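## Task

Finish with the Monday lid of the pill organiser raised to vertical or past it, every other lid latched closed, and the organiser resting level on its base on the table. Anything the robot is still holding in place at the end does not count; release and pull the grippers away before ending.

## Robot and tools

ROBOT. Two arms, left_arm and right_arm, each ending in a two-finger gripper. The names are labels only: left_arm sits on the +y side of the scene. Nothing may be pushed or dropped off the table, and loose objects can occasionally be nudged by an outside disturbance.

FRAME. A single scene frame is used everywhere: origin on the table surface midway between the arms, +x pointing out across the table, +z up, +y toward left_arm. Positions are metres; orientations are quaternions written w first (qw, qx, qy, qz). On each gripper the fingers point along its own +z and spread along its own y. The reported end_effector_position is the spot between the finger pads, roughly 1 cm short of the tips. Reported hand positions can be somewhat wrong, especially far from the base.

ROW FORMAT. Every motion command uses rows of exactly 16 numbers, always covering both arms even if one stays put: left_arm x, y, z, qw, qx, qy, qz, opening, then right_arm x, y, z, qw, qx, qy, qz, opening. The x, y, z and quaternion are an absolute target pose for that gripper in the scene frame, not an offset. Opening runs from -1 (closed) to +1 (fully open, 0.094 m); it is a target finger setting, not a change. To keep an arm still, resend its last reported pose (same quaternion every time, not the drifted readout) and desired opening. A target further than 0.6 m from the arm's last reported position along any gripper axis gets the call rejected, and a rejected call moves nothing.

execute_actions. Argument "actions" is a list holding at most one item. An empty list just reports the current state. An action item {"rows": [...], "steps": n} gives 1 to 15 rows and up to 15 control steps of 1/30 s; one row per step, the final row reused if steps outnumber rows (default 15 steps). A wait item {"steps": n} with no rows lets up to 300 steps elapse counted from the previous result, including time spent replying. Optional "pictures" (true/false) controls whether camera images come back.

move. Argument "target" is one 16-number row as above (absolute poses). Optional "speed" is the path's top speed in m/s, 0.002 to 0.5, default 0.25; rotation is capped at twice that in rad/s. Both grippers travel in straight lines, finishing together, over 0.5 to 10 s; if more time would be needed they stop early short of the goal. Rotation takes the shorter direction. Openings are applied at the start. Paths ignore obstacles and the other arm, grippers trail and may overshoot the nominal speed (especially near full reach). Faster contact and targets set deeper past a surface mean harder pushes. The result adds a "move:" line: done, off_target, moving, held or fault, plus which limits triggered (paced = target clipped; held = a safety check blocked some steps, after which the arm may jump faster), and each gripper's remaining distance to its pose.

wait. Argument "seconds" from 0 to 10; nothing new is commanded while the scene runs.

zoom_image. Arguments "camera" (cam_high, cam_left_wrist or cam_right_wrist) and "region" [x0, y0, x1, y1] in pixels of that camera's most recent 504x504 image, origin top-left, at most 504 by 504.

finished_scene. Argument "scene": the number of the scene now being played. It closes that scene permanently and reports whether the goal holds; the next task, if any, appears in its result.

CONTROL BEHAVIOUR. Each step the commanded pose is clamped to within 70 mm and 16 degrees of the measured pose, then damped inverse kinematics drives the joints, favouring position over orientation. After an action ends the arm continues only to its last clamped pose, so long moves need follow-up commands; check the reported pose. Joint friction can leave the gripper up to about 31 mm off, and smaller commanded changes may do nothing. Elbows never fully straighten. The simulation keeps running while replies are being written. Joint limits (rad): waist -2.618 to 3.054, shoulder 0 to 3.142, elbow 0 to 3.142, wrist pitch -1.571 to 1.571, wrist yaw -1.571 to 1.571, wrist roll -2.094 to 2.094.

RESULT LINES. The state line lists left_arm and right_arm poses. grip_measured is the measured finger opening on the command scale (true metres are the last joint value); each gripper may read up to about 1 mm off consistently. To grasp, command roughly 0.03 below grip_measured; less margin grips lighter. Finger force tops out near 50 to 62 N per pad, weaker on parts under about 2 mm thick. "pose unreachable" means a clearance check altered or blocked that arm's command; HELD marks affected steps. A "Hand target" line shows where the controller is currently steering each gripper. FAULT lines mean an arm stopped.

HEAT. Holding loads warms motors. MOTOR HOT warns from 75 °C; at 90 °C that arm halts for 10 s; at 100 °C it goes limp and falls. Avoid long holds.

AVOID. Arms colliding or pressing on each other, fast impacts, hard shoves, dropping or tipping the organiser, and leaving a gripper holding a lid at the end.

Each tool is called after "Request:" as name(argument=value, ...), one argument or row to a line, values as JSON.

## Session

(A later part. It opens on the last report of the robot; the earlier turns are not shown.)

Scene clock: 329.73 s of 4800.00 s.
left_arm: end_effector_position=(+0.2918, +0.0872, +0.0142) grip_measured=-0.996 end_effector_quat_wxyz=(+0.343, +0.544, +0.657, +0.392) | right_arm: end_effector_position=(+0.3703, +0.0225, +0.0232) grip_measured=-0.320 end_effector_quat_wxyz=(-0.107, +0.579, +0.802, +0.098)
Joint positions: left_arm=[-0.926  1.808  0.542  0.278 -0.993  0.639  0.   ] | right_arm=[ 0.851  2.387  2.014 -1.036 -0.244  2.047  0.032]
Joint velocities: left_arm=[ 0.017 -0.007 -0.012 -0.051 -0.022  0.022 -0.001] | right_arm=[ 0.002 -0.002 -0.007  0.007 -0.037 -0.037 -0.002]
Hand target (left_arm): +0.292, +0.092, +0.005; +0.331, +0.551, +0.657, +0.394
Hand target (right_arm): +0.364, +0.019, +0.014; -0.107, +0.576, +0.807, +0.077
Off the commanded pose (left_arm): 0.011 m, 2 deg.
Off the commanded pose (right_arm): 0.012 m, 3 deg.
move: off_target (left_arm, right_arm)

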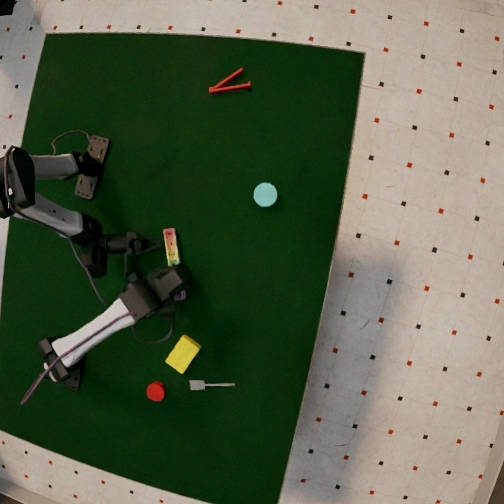

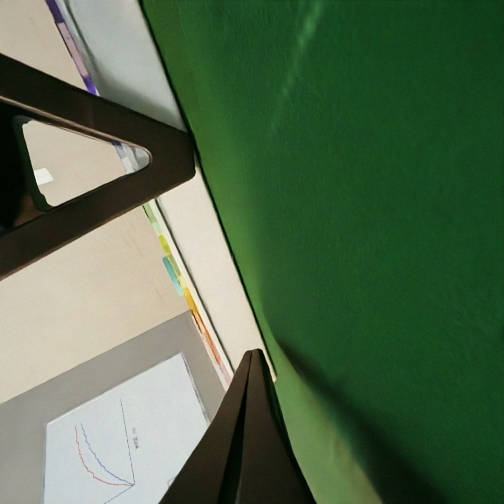

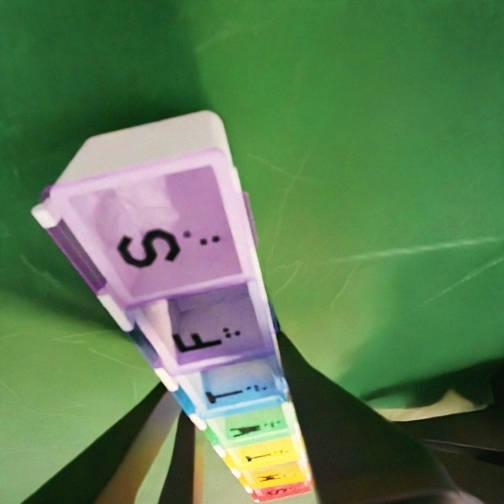

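Request:
move(
  target=[0.318,0.098,0.007,0.3311,0.551,0.6566,0.3946,-1, 0.354,0.015,0.010,-0.107,0.576,0.807,0.076,-0.5],
  speed=0.02,
)

Request:
zoom_image(
  camera="cam_high",
  region=[90,200,210,290],
)

Scene clock: 335.57 s of 4800.00 s.
left_arm: end_effector_position=(+0.3136, +0.0921, +0.0174) grip_measured=-0.996 end_effector_quat_wxyz=(+0.342, +0.550, +0.656, +0.388) | right_arm: end_effector_position=(+0.3730, +0.0227, +0.0233) grip_measured=-0.320 end_effector_quat_wxyz=(-0.101, +0.584, +0.798, +0.110)
Joint positions: left_arm=[-0.838  1.808  0.542  0.38  -0.929  0.77   0.   ] | right_arm=[ 0.851  2.366  1.975 -0.99  -0.234  2.064  0.032]
Joint velocities: left_arm=[ 0.007  0.002  0.002  0.037 -0.051  0.051 -0.   ] | right_arm=[-0.027 -0.007 -0.007  0.037  0.007  0.037 -0.   ]
Hand target (left_arm): +0.317, +0.098, +0.007; +0.331, +0.551, +0.657, +0.394
Hand target (right_arm): +0.355, +0.016, +0.010; -0.107, +0.576, +0.807, +0.076
Off the commanded pose (left_arm): 0.013 m, 1 deg.
Off the commanded pose (right_arm): 0.024 m, 4 deg.
After step 90, 1.13 s passed at rest.
move: off_target (left_arm, right_arm)

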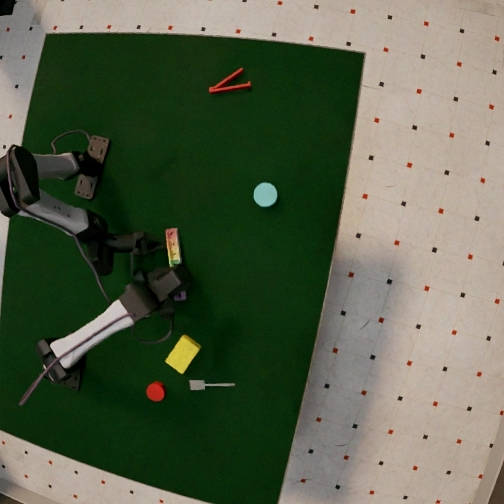

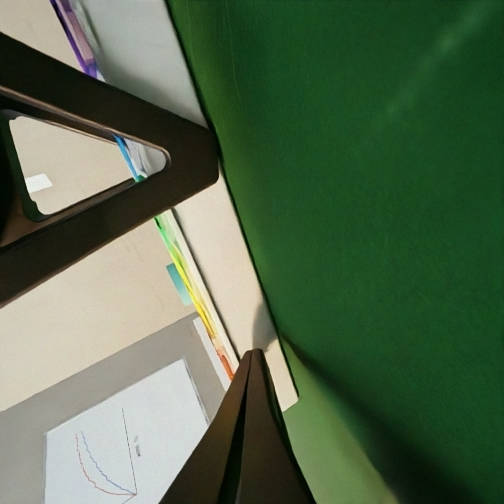

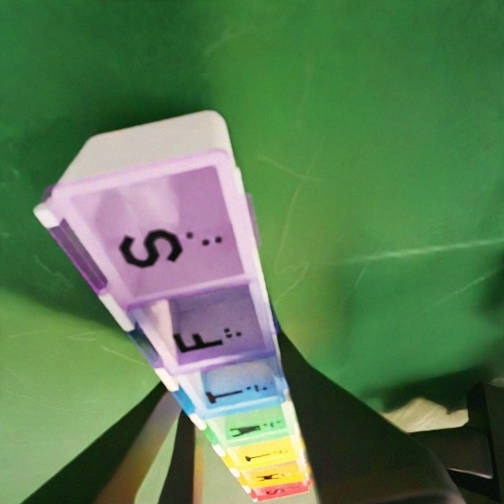

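Region (90, 200, 210, 290) of cam_high's 504x504 image, scaled by 4.200, with more detail than that image has; it fills the top 378 rows of this view, and the rest is white.

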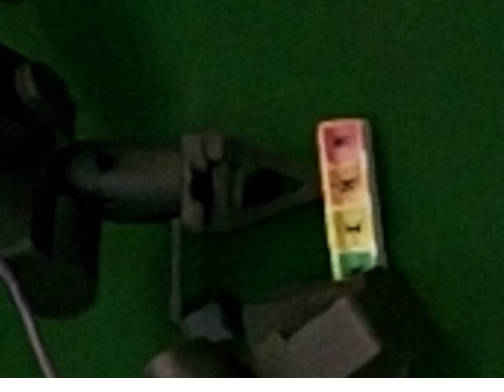

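Request:
move(
  target=[0.326,0.096,0.050,0.3594,0.533,0.6351,0.4284,-1, 0.350,0.014,-0.010,-0.107,0.576,0.807,0.076,-0.5],
  speed=0.012,
)

Request:
zoom_image(
  camera="cam_high",
  region=[90,200,210,290],
)

Scene clock: 345.53 s of 4800.00 s.
left_arm: end_effector_position=(+0.3151, +0.0929, +0.0218) grip_measured=-0.996 end_effector_quat_wxyz=(+0.327, +0.575, +0.628, +0.410) | right_arm: end_effector_position=(+0.3743, +0.0236, +0.0230) grip_measured=-0.320 end_effector_quat_wxyz=(-0.099, +0.584, +0.795, +0.126)
Joint positions: left_arm=[-0.838  1.8    0.542  0.386 -0.944  0.872  0.   ] | right_arm=[ 0.85   2.338  1.918 -0.927 -0.234  2.071  0.032]
Joint velocities: left_arm=[-0.017 -0.002 -0.002  0.007  0.066 -0.022 -0.001] | right_arm=[ 0.002 -0.007 -0.017  0.037 -0.037 -0.081  0.001]
Hand target (left_arm): +0.326, +0.096, +0.049; +0.358, +0.533, +0.636, +0.428
Hand target (right_arm): +0.350, +0.014, -0.009; -0.107, +0.576, +0.807, +0.076
Off the commanded pose (left_arm): 0.030 m, 6 deg.
Off the commanded pose (right_arm): 0.042 m, 6 deg.
After step 90, 2.53 s passed at rest.
move: off_target (left_arm, right_arm)

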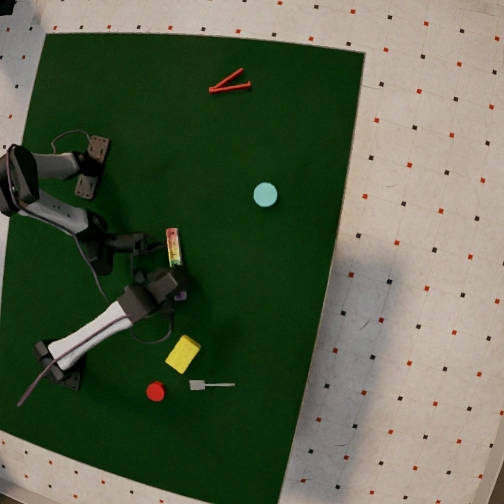

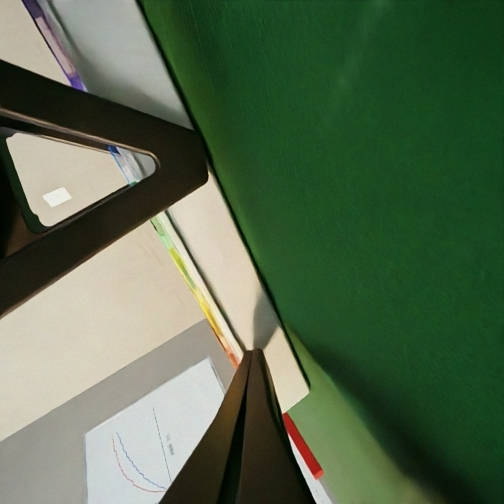

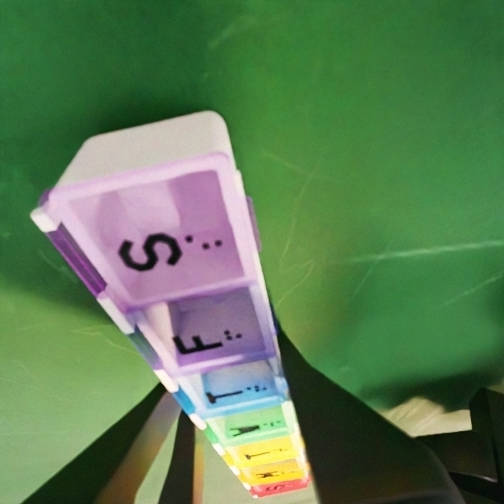

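Region (90, 200, 210, 290) of cam_high's 504x504 image, scaled by 4.200, with more detail than that image has; it fills the top 378 rows of this view, and the rest is white.

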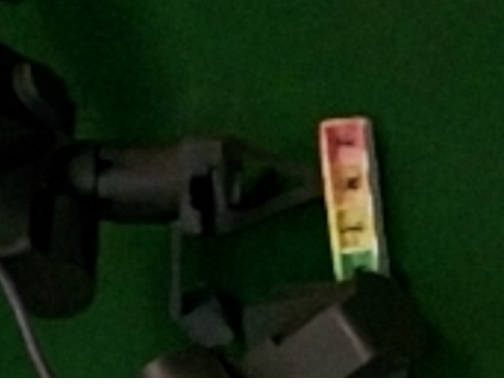

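Request:
move(
  target=[0.328,0.096,0.075,0.3594,0.533,0.6351,0.4284,-1, 0.350,0.014,-0.020,-0.107,0.576,0.807,0.076,-0.5],
  speed=0.012,
)

Request:
zoom_image(
  camera="cam_high",
  region=[90,200,210,290],
)

Scene clock: 364.13 s of 4800.00 s.
left_arm: end_effector_position=(+0.3243, +0.0940, +0.0657) grip_measured=-0.996 end_effector_quat_wxyz=(+0.359, +0.539, +0.633, +0.424) | right_arm: end_effector_position=(+0.3742, +0.0237, +0.0225) grip_measured=-0.320 end_effector_quat_wxyz=(-0.098, +0.583, +0.796, +0.130)
Joint positions: left_arm=[-0.826  1.675  0.562  0.346 -0.988  0.895  0.   ] | right_arm=[ 0.85   2.33   1.9   -0.91  -0.235  2.069  0.032]
Joint velocities: left_arm=[-0.017  0.012 -0.007 -0.022 -0.022  0.037 -0.001] | right_arm=[ 0.012 -0.017 -0.002 -0.007 -0.051  0.051 -0.001]
Hand target (left_arm): +0.328, +0.096, +0.075; +0.360, +0.533, +0.635, +0.429
Hand target (right_arm): +0.350, +0.013, -0.018; -0.107, +0.576, +0.807, +0.076
Off the commanded pose (left_arm): 0.010 m, 1 deg.
Off the commanded pose (right_arm): 0.050 m, 6 deg.
After step 90, 10.67 s passed at rest.
move: off_target (right_arm)

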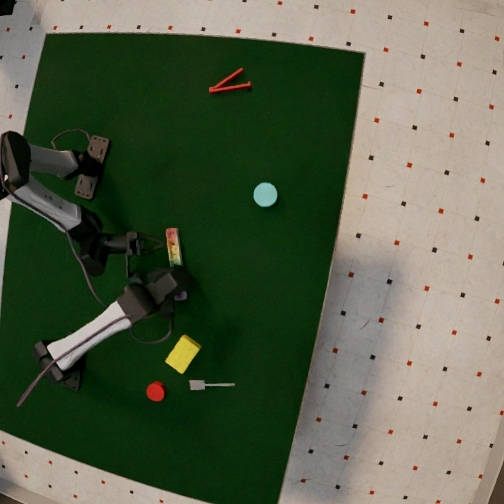

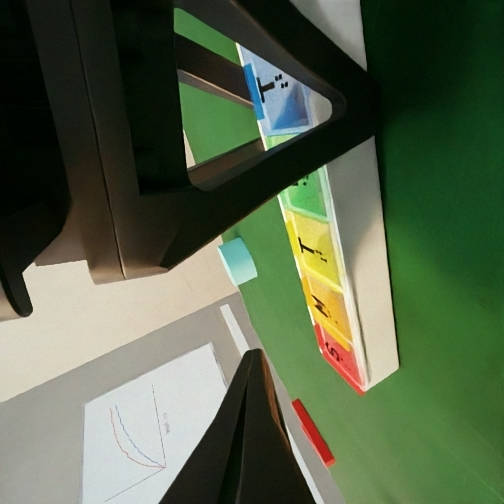

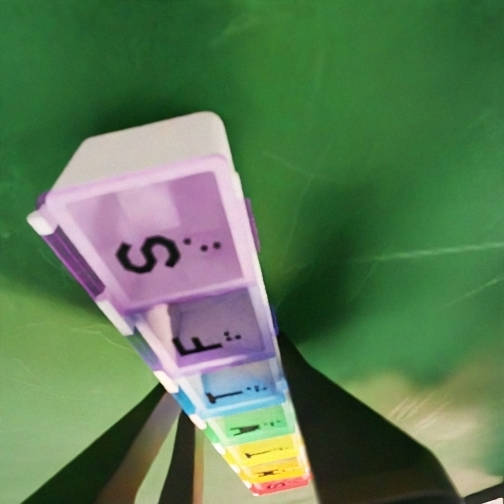

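Region (90, 200, 210, 290) of cam_high's 504x504 image, scaled by 4.200, with more detail than that image has; it fills the top 378 rows of this view, and the rest is white.

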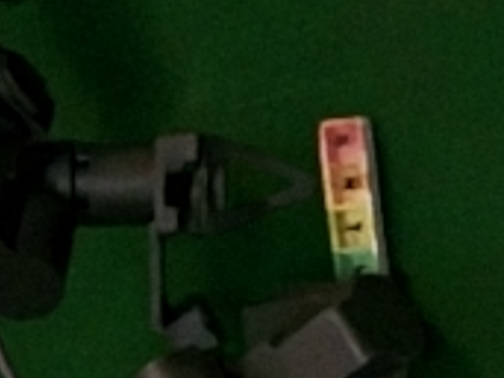

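Request:
move(
  target=[0.13,0.11,0.07,0.2879,0.4792,0.7108,0.4271,-1, 0.258,0.036,0.026,-0.114,0.484,0.865,0.064,-0.5],
  speed=0.08,
)

Request:
move(
  target=[0.165,0.098,0.012,0.2879,0.4792,0.7108,0.4271,-1, 0.258,0.035,0.012,-0.114,0.484,0.865,0.064,-0.5],
  speed=0.06,
)

Request:
zoom_image(
  camera="cam_high",
  region=[70,200,170,280],
)

Scene clock: 381.53 s of 4800.00 s.
left_arm: end_effector_position=(+0.1352, +0.1139, +0.0764) grip_measured=-0.996 end_effector_quat_wxyz=(+0.292, +0.471, +0.715, +0.426) | right_arm: end_effector_position=(+0.2659, +0.0453, +0.0235) grip_measured=-0.319 end_effector_quat_wxyz=(-0.116, +0.490, +0.860, +0.078)
Joint positions: left_arm=[-1.535  1.81   0.891 -1.383 -0.895 -0.874  0.   ] | right_arm=[ 1.049  2.227  1.744 -0.946 -0.243  2.028  0.032]
Joint velocities: left_arm=[-0.002 -0.012  0.002 -0.066 -0.007  0.022 -0.001] | right_arm=[ 0.002  0.012 -0.002  0.037  0.051 -0.095  0.001]
Hand target (left_arm): +0.132, +0.112, +0.074; +0.286, +0.474, +0.711, +0.433
Hand target (right_arm): +0.257, +0.039, +0.024; -0.117, +0.484, +0.865, +0.065
Off the commanded pose (left_arm): 0.009 m, 1 deg.
Off the commanded pose (right_arm): 0.012 m, 2 deg.
After step 90, 11.40 s passed at rest.
move: off_target (right_arm)

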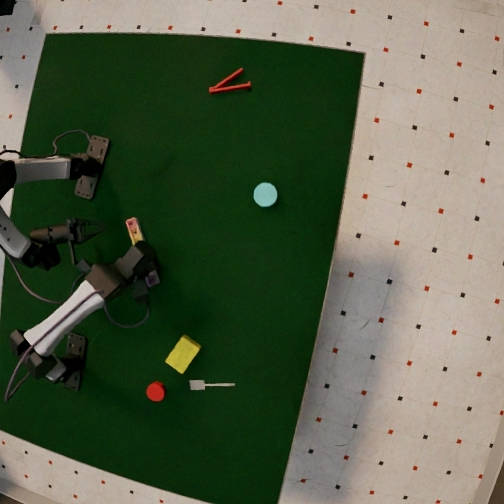

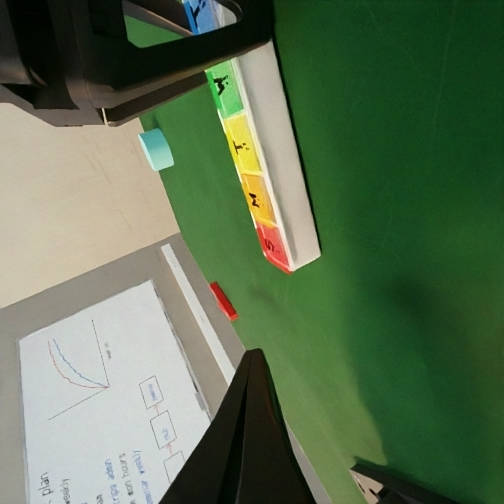

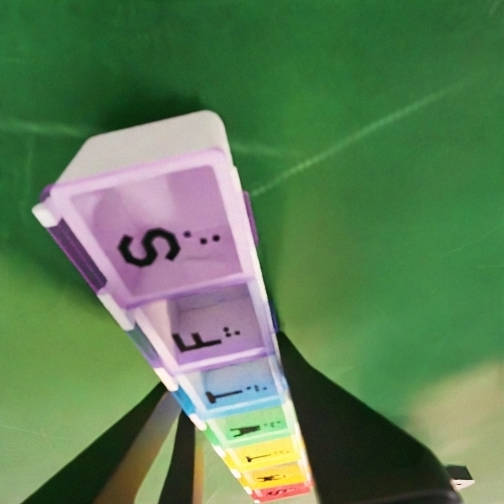

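Scene clock: 383.23 s of 4800.00 s.
left_arm: end_effector_position=(+0.1617, +0.0904, +0.0197) grip_measured=-0.996 end_effector_quat_wxyz=(+0.295, +0.476, +0.718, +0.413) | right_arm: end_effector_position=(+0.2651, +0.0447, +0.0218) grip_measured=-0.319 end_effector_quat_wxyz=(-0.116, +0.487, +0.862, +0.084)
Joint positions: left_arm=[-1.419  1.969  0.869 -1.029 -0.963 -0.684  0.   ] | right_arm=[ 1.049  2.216  1.716 -0.919 -0.244  2.023  0.032]
Joint velocities: left_arm=[-0.002 -0.007  0.012  0.037  0.037  0.037  0.   ] | right_arm=[ 0.002 -0.002 -0.022 -0.037 -0.007 -0.081 -0.001]
Hand target (left_arm): +0.164, +0.098, +0.012; +0.287, +0.480, +0.711, +0.426
Hand target (right_arm): +0.258, +0.035, +0.012; -0.114, +0.484, +0.865, +0.064
Off the commanded pose (left_arm): 0.011 m, 2 deg.
Off the commanded pose (right_arm): 0.015 m, 2 deg.
move: off_target (left_arm, right_arm)

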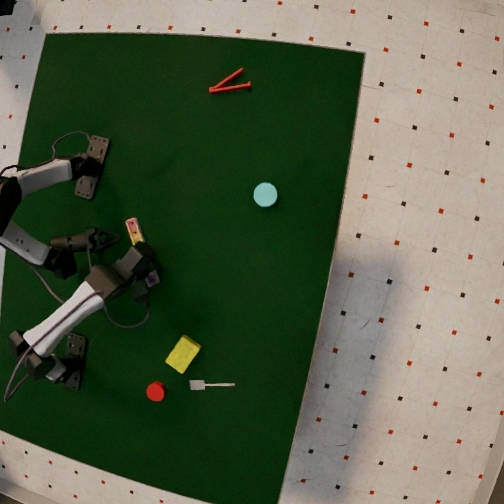

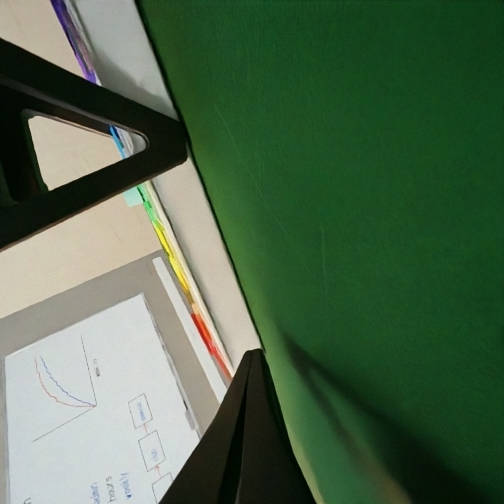

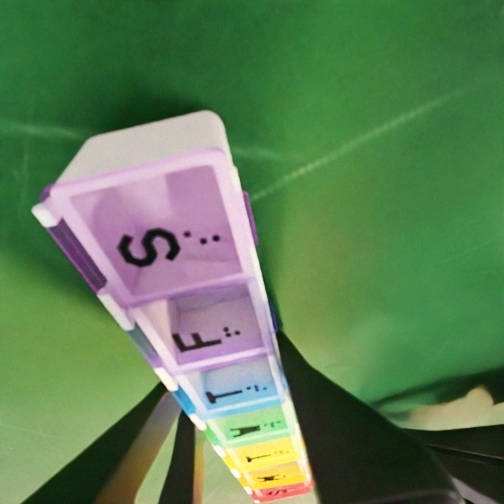

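Region (70, 200, 170, 280) of cam_high's 504x504 image, scaled by 5.040, with more detail than that image has; it fills the top 403 rows of this view, and the rest is white.

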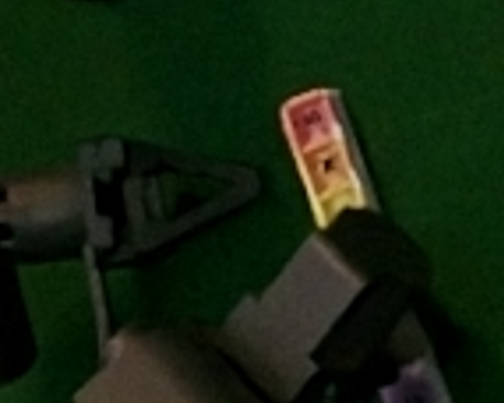

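Request:
move(
  target=[0.178,0.108,0.004,0.2879,0.4792,0.7108,0.4271,-1, 0.258,0.036,0.012,-0.114,0.484,0.865,0.064,-0.5],
  speed=0.04,
)

Request:
zoom_image(
  camera="cam_high",
  region=[70,200,170,280],
)

Scene clock: 389.33 s of 4800.00 s.
left_arm: end_effector_position=(+0.1771, +0.0999, +0.0146) grip_measured=-0.996 end_effector_quat_wxyz=(+0.301, +0.479, +0.705, +0.427) | right_arm: end_effector_position=(+0.2652, +0.0447, +0.0218) grip_measured=-0.319 end_effector_quat_wxyz=(-0.116, +0.487, +0.862, +0.084)
Joint positions: left_arm=[-1.366  1.969  0.812 -0.934 -1.021 -0.607  0.   ] | right_arm=[ 1.049  2.216  1.716 -0.919 -0.244  2.023  0.032]
Joint velocities: left_arm=[ 0.007 -0.002 -0.007  0.007 -0.066  0.022 -0.001] | right_arm=[ 0.002 -0.017 -0.002 -0.022 -0.022  0.007 -0.   ]
Hand target (left_arm): +0.177, +0.108, +0.005; +0.288, +0.479, +0.711, +0.427
Hand target (right_arm): +0.258, +0.036, +0.012; -0.114, +0.484, +0.865, +0.064
Off the commanded pose (left_arm): 0.013 m, 2 deg.
Off the commanded pose (right_arm): 0.015 m, 2 deg.
After step 90, 2.00 s passed at rest.
move: off_target (left_arm, right_arm)

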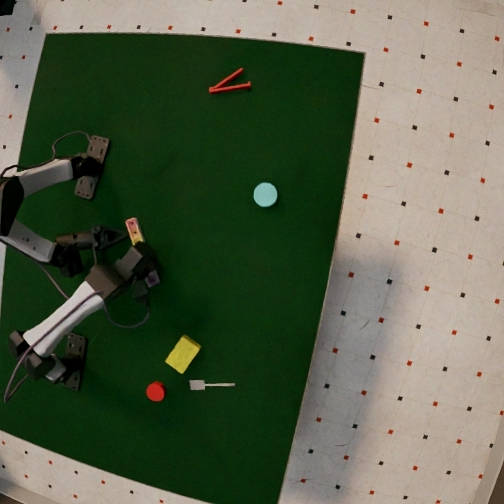

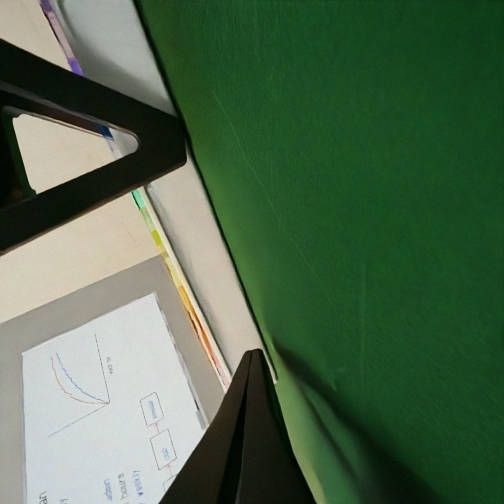

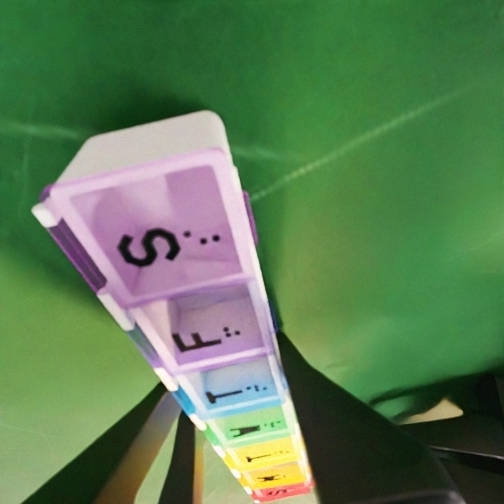

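Region (70, 200, 170, 280) of cam_high's 504x504 image, scaled by 5.040, with more detail than that image has; it fills the top 403 rows of this view, and the rest is white.

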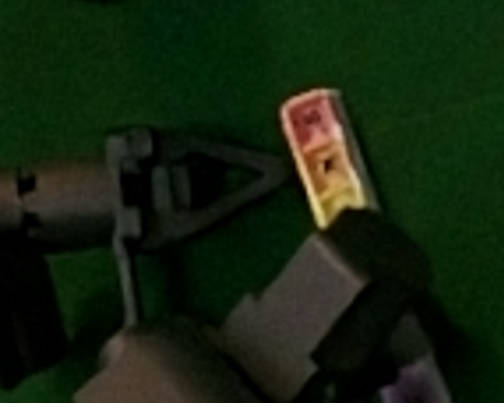

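Request:
move(
  target=[0.203,0.110,0.006,0.2879,0.4792,0.7108,0.4271,-1,0.250,0.033,0.010,-0.114,0.484,0.865,0.064,-0.5],
  speed=0.015,
)

Request:
zoom_image(
  camera="cam_high",
  region=[70,200,170,280],
)

Scene clock: 412.57 s of 4800.00 s.
left_arm: end_effector_position=(+0.1995, +0.0993, +0.0135) grip_measured=-0.996 end_effector_quat_wxyz=(+0.300, +0.482, +0.706, +0.424) | right_arm: end_effector_position=(+0.2690, +0.0463, +0.0223) grip_measured=-0.319 end_effector_quat_wxyz=(-0.109, +0.494, +0.857, +0.101)
Joint positions: left_arm=[-1.272  1.93   0.78  -0.784 -1.057 -0.427  0.   ] | right_arm=[ 1.049  2.194  1.679 -0.866 -0.231  2.044  0.032]
Joint velocities: left_arm=[ 0.007 -0.002 -0.002 -0.037 -0.022 -0.095  0.   ] | right_arm=[-0.022 -0.012 -0.012 -0.037 -0.007  0.037 -0.   ]
Hand target (left_arm): +0.202, +0.110, +0.006; +0.287, +0.480, +0.711, +0.426
Hand target (right_arm): +0.251, +0.034, +0.010; -0.114, +0.484, +0.865, +0.064
Off the commanded pose (left_arm): 0.013 m, 2 deg.
Off the commanded pose (right_arm): 0.026 m, 5 deg.
After step 90, 18.07 s passed at rest.
move: off_target (left_arm, right_arm)

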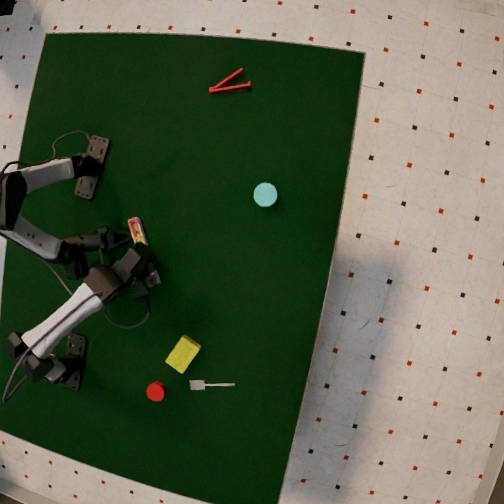

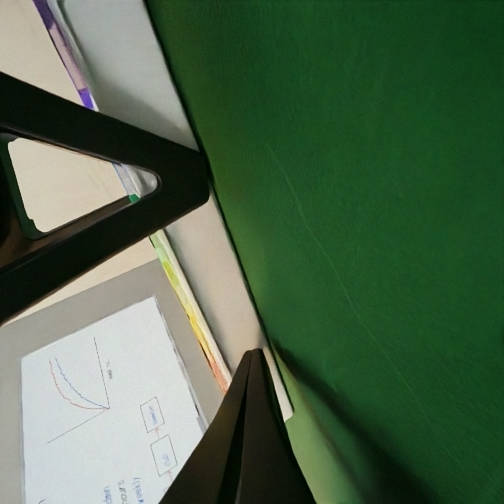

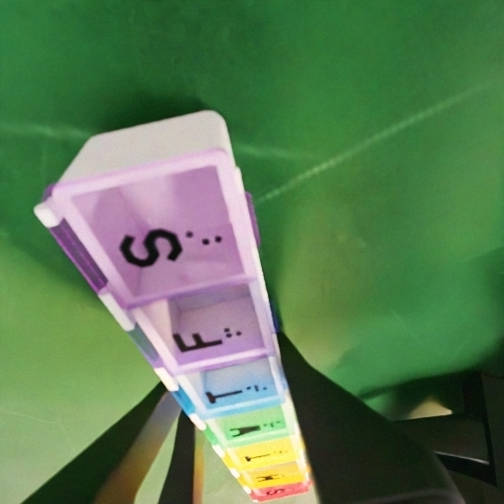

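Region (70, 200, 170, 280) of cam_high's 504x504 image, scaled by 5.040, with more detail than that image has; it fills the top 403 rows of this view, and the rest is white.

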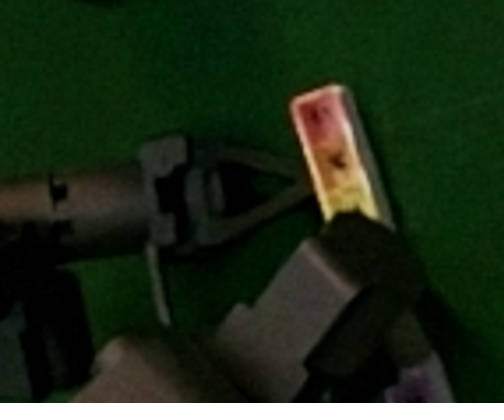

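Request:
move(
  target=[0.190,0.121,0.006,0.2879,0.4792,0.7108,0.4271,-1,0.250,0.033,0.010,-0.114,0.484,0.865,0.064,-0.5],
  speed=0.03,
)

Request:
move(
  target=[0.203,0.124,0.006,0.2879,0.4792,0.7108,0.4271,-1,0.250,0.033,0.010,-0.114,0.484,0.865,0.064,-0.5],
  speed=0.015,
)

Request:
zoom_image(
  camera="cam_high",
  region=[90,200,160,260],
)

Scene clock: 422.03 s of 4800.00 s.
left_arm: end_effector_position=(+0.1971, +0.1046, +0.0143) grip_measured=-0.996 end_effector_quat_wxyz=(+0.313, +0.471, +0.708, +0.422) | right_arm: end_effector_position=(+0.2695, +0.0468, +0.0225) grip_measured=-0.319 end_effector_quat_wxyz=(-0.109, +0.495, +0.856, +0.102)
Joint positions: left_arm=[-1.284  1.92   0.754 -0.782 -1.069 -0.476  0.   ] | right_arm=[ 1.049  2.194  1.679 -0.863 -0.231  2.047  0.032]
Joint velocities: left_arm=[-0.007  0.022  0.002  0.051 -0.007 -0.051 -0.   ] | right_arm=[ 0.017 -0.002 -0.007 -0.081 -0.022  0.066  0.001]
Hand target (left_arm): +0.190, +0.121, +0.007; +0.288, +0.478, +0.711, +0.428
Hand target (right_arm): +0.251, +0.034, +0.010; -0.114, +0.484, +0.865, +0.064
Off the commanded pose (left_arm): 0.020 m, 3 deg.
Off the commanded pose (right_arm): 0.027 m, 5 deg.
After step 90, 4.93 s passed at rest.
move: off_target (left_arm, right_arm)

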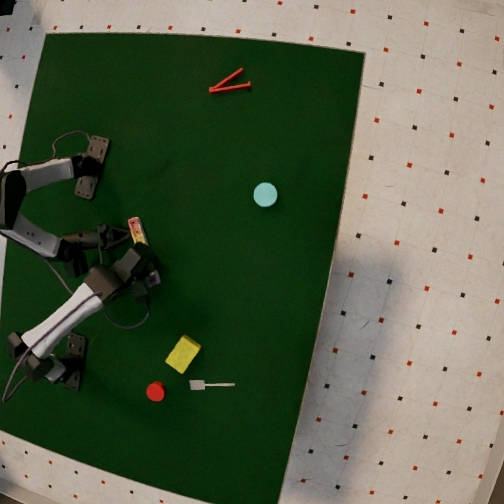

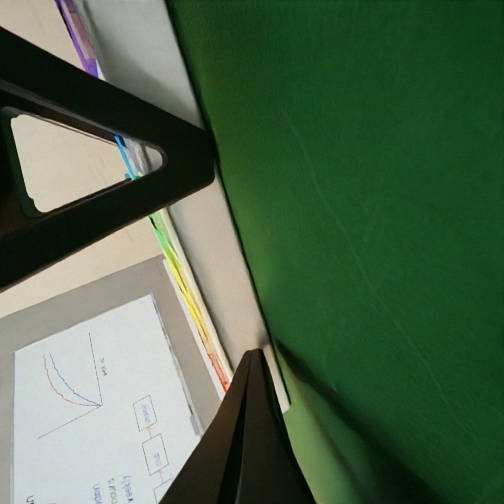

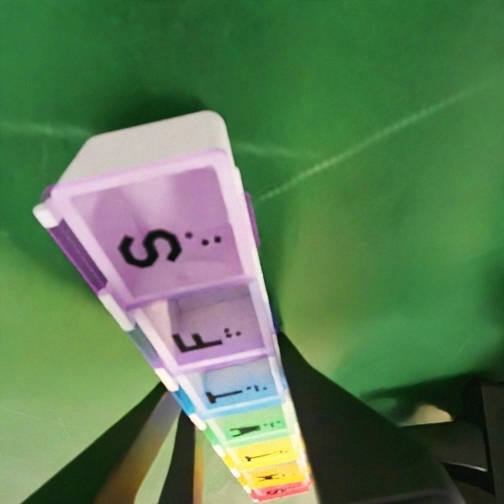

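Scene clock: 425.00 s of 4800.00 s.
left_arm: end_effector_position=(+0.2017, +0.1071, +0.0132) grip_measured=-0.996 end_effector_quat_wxyz=(+0.311, +0.478, +0.707, +0.419) | right_arm: end_effector_position=(+0.2725, +0.0495, +0.0230) grip_measured=-0.319 end_effector_quat_wxyz=(-0.106, +0.496, +0.855, +0.110)
Joint positions: left_arm=[-1.261  1.892  0.723 -0.716 -1.071 -0.4    0.   ] | right_arm=[ 1.049  2.194  1.679 -0.846 -0.225  2.051  0.032]
Joint velocities: left_arm=[ 0.007 -0.022  0.012 -0.139 -0.037 -0.037 -0.   ] | right_arm=[-0.007 -0.007 -0.007  0.022  0.051 -0.051  0.   ]
Hand target (left_arm): +0.202, +0.124, +0.006; +0.288, +0.479, +0.711, +0.427
Hand target (right_arm): +0.251, +0.034, +0.010; -0.114, +0.484, +0.865, +0.064
Off the commanded pose (left_arm): 0.018 m, 3 deg.
Off the commanded pose (right_arm): 0.031 m, 6 deg.
move: off_target (left_arm, right_arm)

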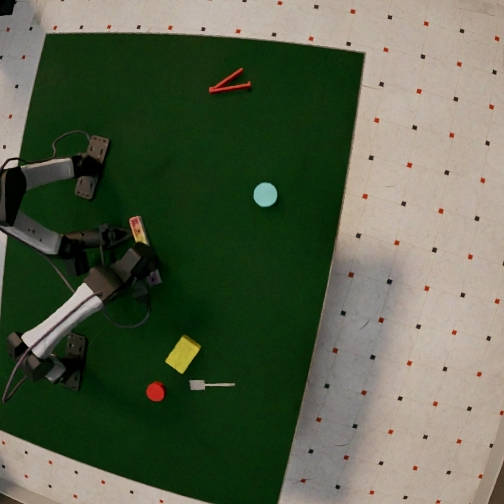

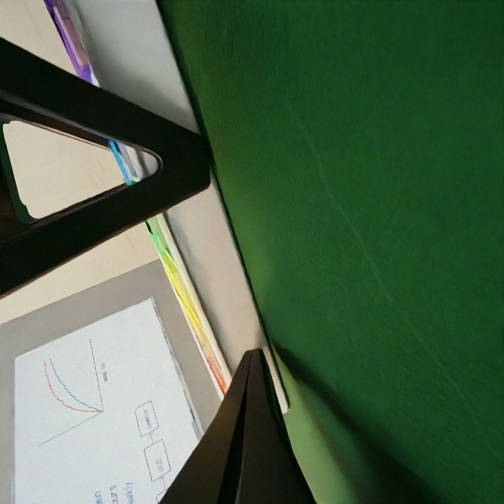

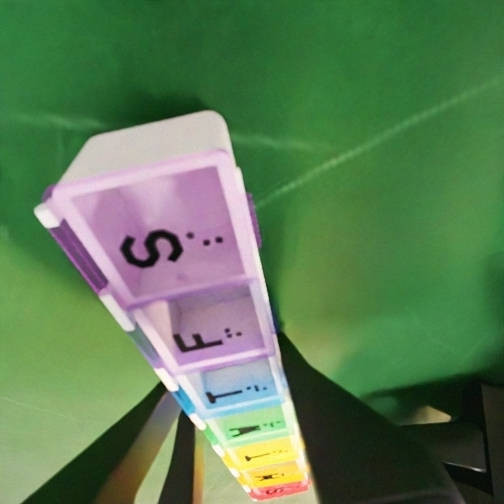

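Region (90, 200, 160, 260) of cam_high's 504x504 image, scaled by 7.200, with more detail than that image has; it fills the top 432 rows of this view, and the rest is white.

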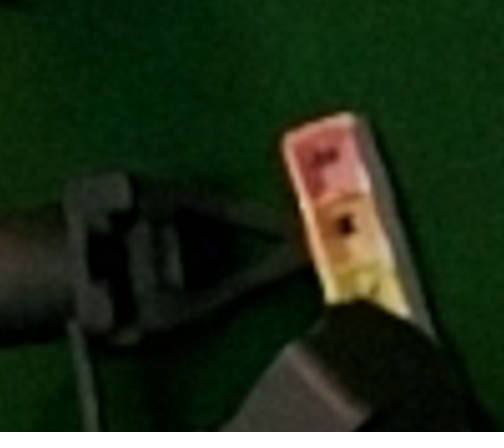

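Request:
move(
  target=[0.188,0.134,0.006,0.2879,0.4792,0.7108,0.4271,-1,0.246,0.030,0.010,-0.114,0.484,0.865,0.064,-0.5],
  speed=0.03,
)

Request:
move(
  target=[0.200,0.136,0.006,0.2879,0.4792,0.7108,0.4271,-1,0.246,0.030,0.010,-0.114,0.484,0.865,0.064,-0.5],
  speed=0.015,
)

Request:
zoom_image(
  camera="cam_high",
  region=[90,200,160,260],
)

Scene clock: 441.00 s of 4800.00 s.
left_arm: end_effector_position=(+0.1962, +0.1149, +0.0150) grip_measured=-0.996 end_effector_quat_wxyz=(+0.320, +0.468, +0.708, +0.420) | right_arm: end_effector_position=(+0.2720, +0.0489, +0.0233) grip_measured=-0.319 end_effector_quat_wxyz=(-0.105, +0.497, +0.854, +0.116)
Joint positions: left_arm=[-1.285  1.885  0.699 -0.75  -1.078 -0.477  0.   ] | right_arm=[ 1.049  2.181  1.656 -0.825 -0.224  2.054  0.032]
Joint velocities: left_arm=[ 0.007 -0.002 -0.007 -0.022  0.007  0.007 -0.   ] | right_arm=[-0.007  0.012 -0.002  0.037  0.022 -0.11  -0.001]
Hand target (left_arm): +0.189, +0.134, +0.007; +0.288, +0.478, +0.711, +0.428
Hand target (right_arm): +0.247, +0.031, +0.010; -0.114, +0.484, +0.865, +0.065
Off the commanded pose (left_arm): 0.023 m, 4 deg.
Off the commanded pose (right_arm): 0.035 m, 6 deg.
After step 90, 11.13 s passed at rest.
move: off_target (left_arm, right_arm)

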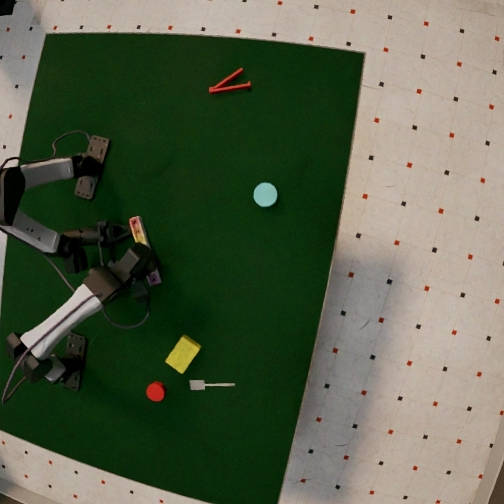

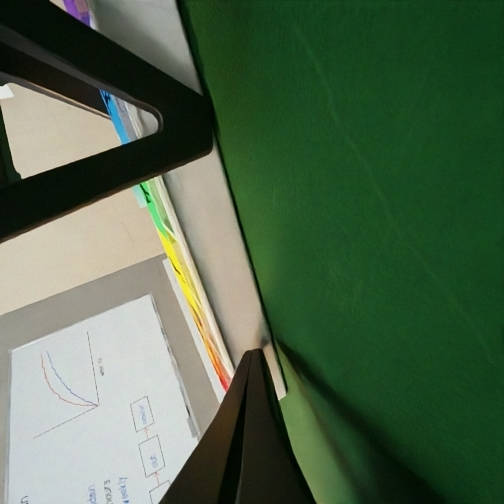

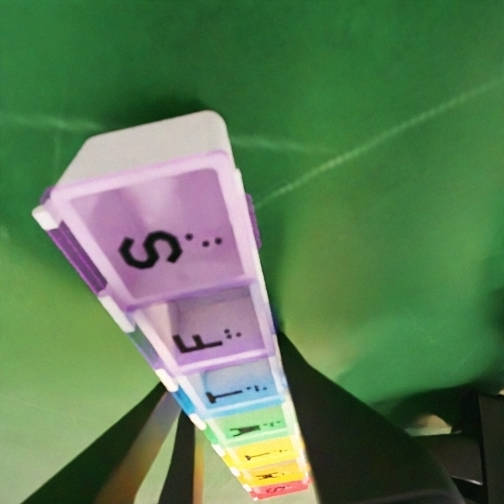

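Scene clock: 444.90 s of 4800.00 s.
left_arm: end_effector_position=(+0.1990, +0.1173, +0.0129) grip_measured=-0.996 end_effector_quat_wxyz=(+0.312, +0.479, +0.707, +0.417) | right_arm: end_effector_position=(+0.2734, +0.0499, +0.0235) grip_measured=-0.319 end_effector_quat_wxyz=(-0.104, +0.500, +0.851, +0.118)
Joint positions: left_arm=[-1.265  1.861  0.674 -0.697 -1.069 -0.401  0.   ] | right_arm=[ 1.049  2.181  1.656 -0.818 -0.221  2.064  0.032]
Joint velocities: left_arm=[0.007 0.017 0.012 0.037 0.022 0.139 0.   ] | right_arm=[-0.012 -0.012  0.012  0.037 -0.037 -0.022 -0.001]
Hand target (left_arm): +0.199, +0.136, +0.006; +0.287, +0.479, +0.711, +0.427
Hand target (right_arm): +0.247, +0.031, +0.010; -0.114, +0.484, +0.865, +0.065
Off the commanded pose (left_arm): 0.020 m, 3 deg.
Off the commanded pose (right_arm): 0.036 m, 7 deg.
move: off_target (left_arm, right_arm)

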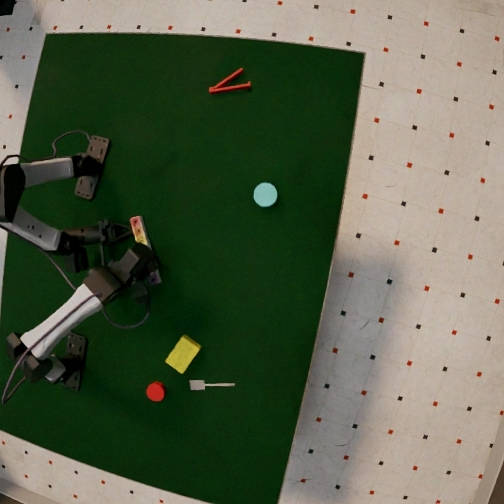

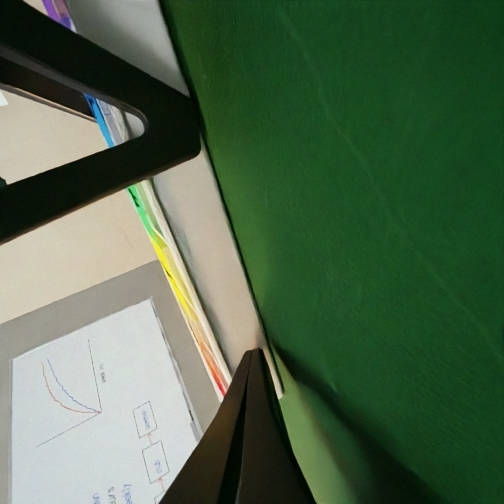

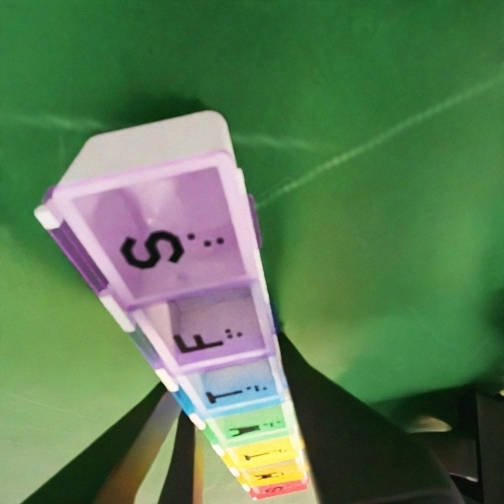

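Region (90, 200, 160, 260) of cam_high's 504x504 image, scaled by 7.200, with more detail than that image has; it fills the top 432 rows of this view, and the rest is white.

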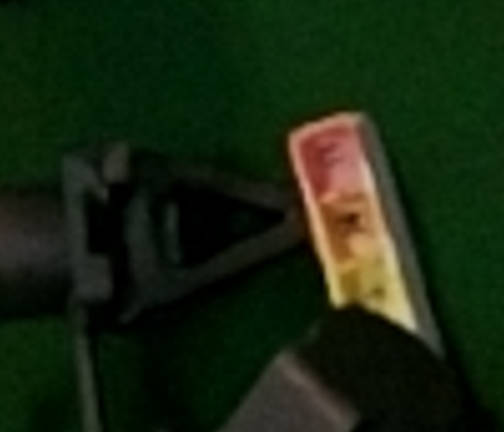

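Request:
move(
  target=[0.215,0.141,0.006,0.2879,0.4792,0.7108,0.4271,-1,0.246,0.030,0.010,-0.114,0.484,0.865,0.064,-0.5],
  speed=0.015,
)

Request:
zoom_image(
  camera="cam_high",
  region=[90,200,160,260],
)

Scene clock: 463.20 s of 4800.00 s.
left_arm: end_effector_position=(+0.2122, +0.1218, +0.0111) grip_measured=-0.996 end_effector_quat_wxyz=(+0.309, +0.479, +0.711, +0.411) | right_arm: end_effector_position=(+0.2832, +0.0549, +0.0248) grip_measured=-0.319 end_effector_quat_wxyz=(-0.088, +0.506, +0.847, +0.137)
Joint positions: left_arm=[-1.196  1.818  0.631 -0.569 -1.07  -0.26   0.   ] | right_arm=[ 1.049  2.181  1.656 -0.778 -0.191  2.078  0.032]
Joint velocities: left_arm=[-0.002 -0.007  0.002  0.022 -0.007 -0.007  0.001] | right_arm=[ 0.007  0.002  0.002  0.007  0.022 -0.037  0.001]
Hand target (left_arm): +0.213, +0.140, +0.006; +0.288, +0.479, +0.711, +0.426
Hand target (right_arm): +0.248, +0.032, +0.011; -0.114, +0.486, +0.864, +0.066
Off the commanded pose (left_arm): 0.020 m, 3 deg.
Off the commanded pose (right_arm): 0.047 m, 9 deg.
After step 90, 11.13 s passed at rest.
move: off_target (left_arm, right_arm)

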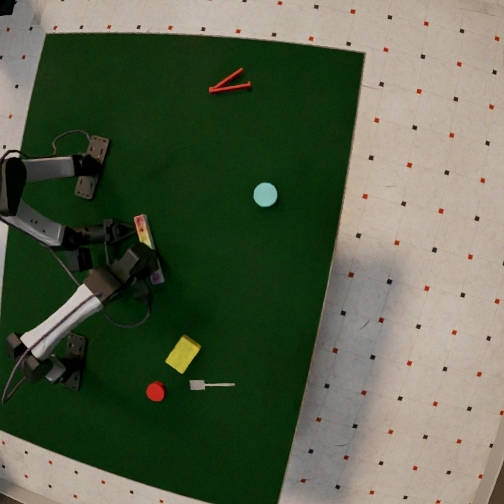

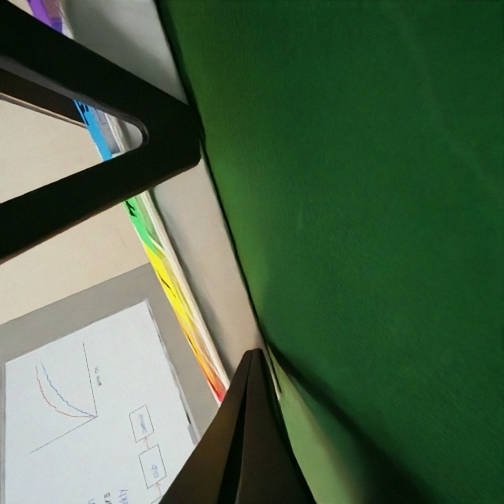

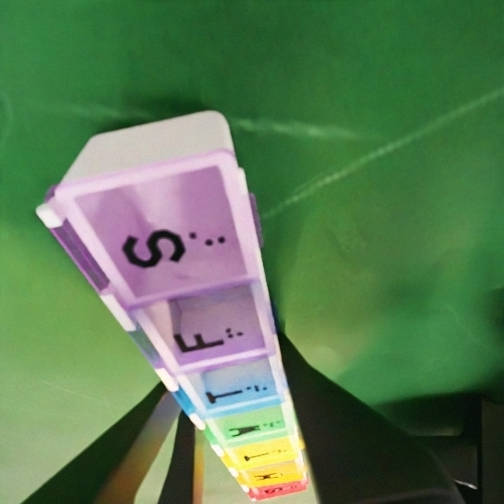

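Region (90, 200, 160, 260) of cam_high's 504x504 image, scaled by 7.200, with more detail than that image has; it fills the top 432 rows of this view, and the rest is white.

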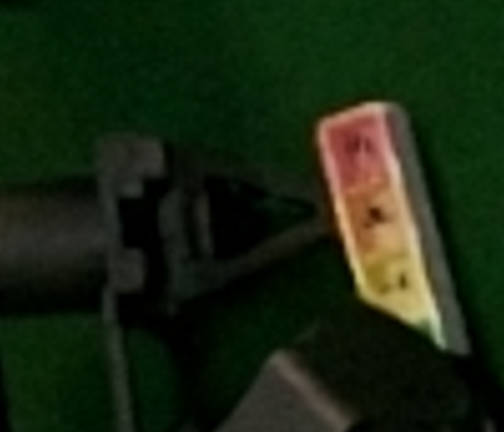

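Request:
move(
  target=[0.165,0.150,0.015,0.2879,0.4792,0.7108,0.4271,-1,0.252,0.033,0.016,-0.114,0.484,0.865,0.064,-0.5],
  speed=0.05,
)

Request:
zoom_image(
  camera="cam_high",
  region=[70,200,190,310],
)

Scene clock: 482.07 s of 4800.00 s.
left_arm: end_effector_position=(+0.1688, +0.1450, +0.0202) grip_measured=-0.996 end_effector_quat_wxyz=(+0.301, +0.469, +0.718, +0.417) | right_arm: end_effector_position=(+0.2645, +0.0417, +0.0219) grip_measured=-0.319 end_effector_quat_wxyz=(-0.114, +0.491, +0.858, +0.096)
Joint positions: left_arm=[-1.384  1.817  0.631 -0.918 -0.992 -0.66   0.   ] | right_arm=[ 1.048  2.181  1.656 -0.867 -0.241  2.036  0.032]
Joint velocities: left_arm=[-0.017 -0.017 -0.017 -0.066 -0.022 -0.007  0.001] | right_arm=[-0.022 -0.007 -0.007 -0.066 -0.007  0.022 -0.   ]
Hand target (left_arm): +0.166, +0.150, +0.017; +0.288, +0.477, +0.710, +0.430
Hand target (right_arm): +0.252, +0.034, +0.015; -0.113, +0.484, +0.865, +0.064
Off the commanded pose (left_arm): 0.008 m, 2 deg.
Off the commanded pose (right_arm): 0.016 m, 4 deg.
After step 90, 13.83 s passed at rest.
move: off_target (right_arm)

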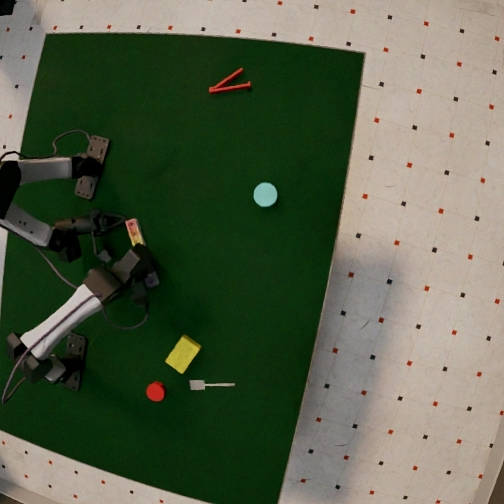

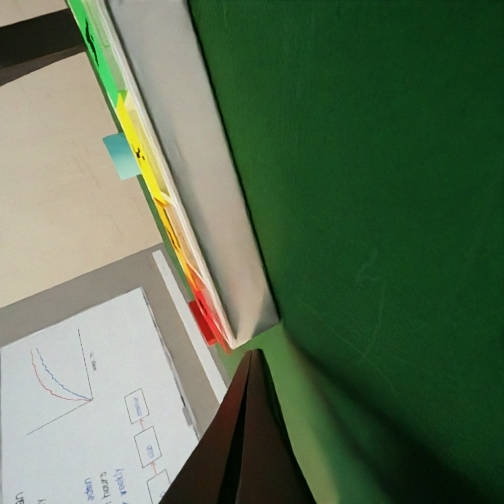

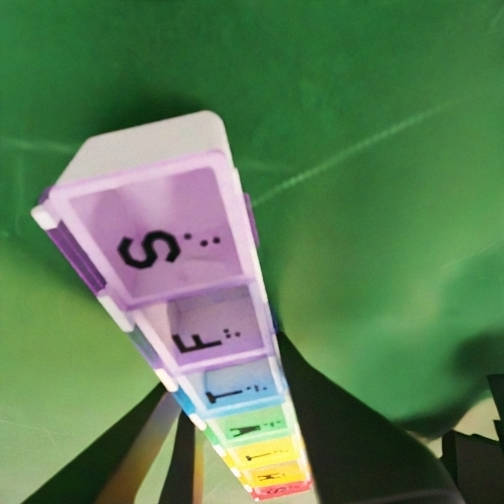

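Region (70, 200, 190, 310) of cam_high's 504x504 image, scaled by 4.200, with more detail than that image has; it fills the top 462 rows of this view, and the rest is white.

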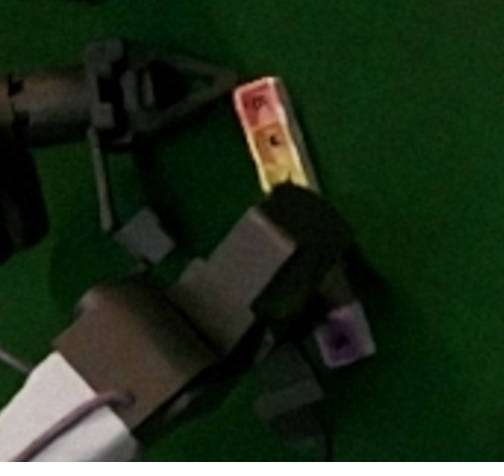

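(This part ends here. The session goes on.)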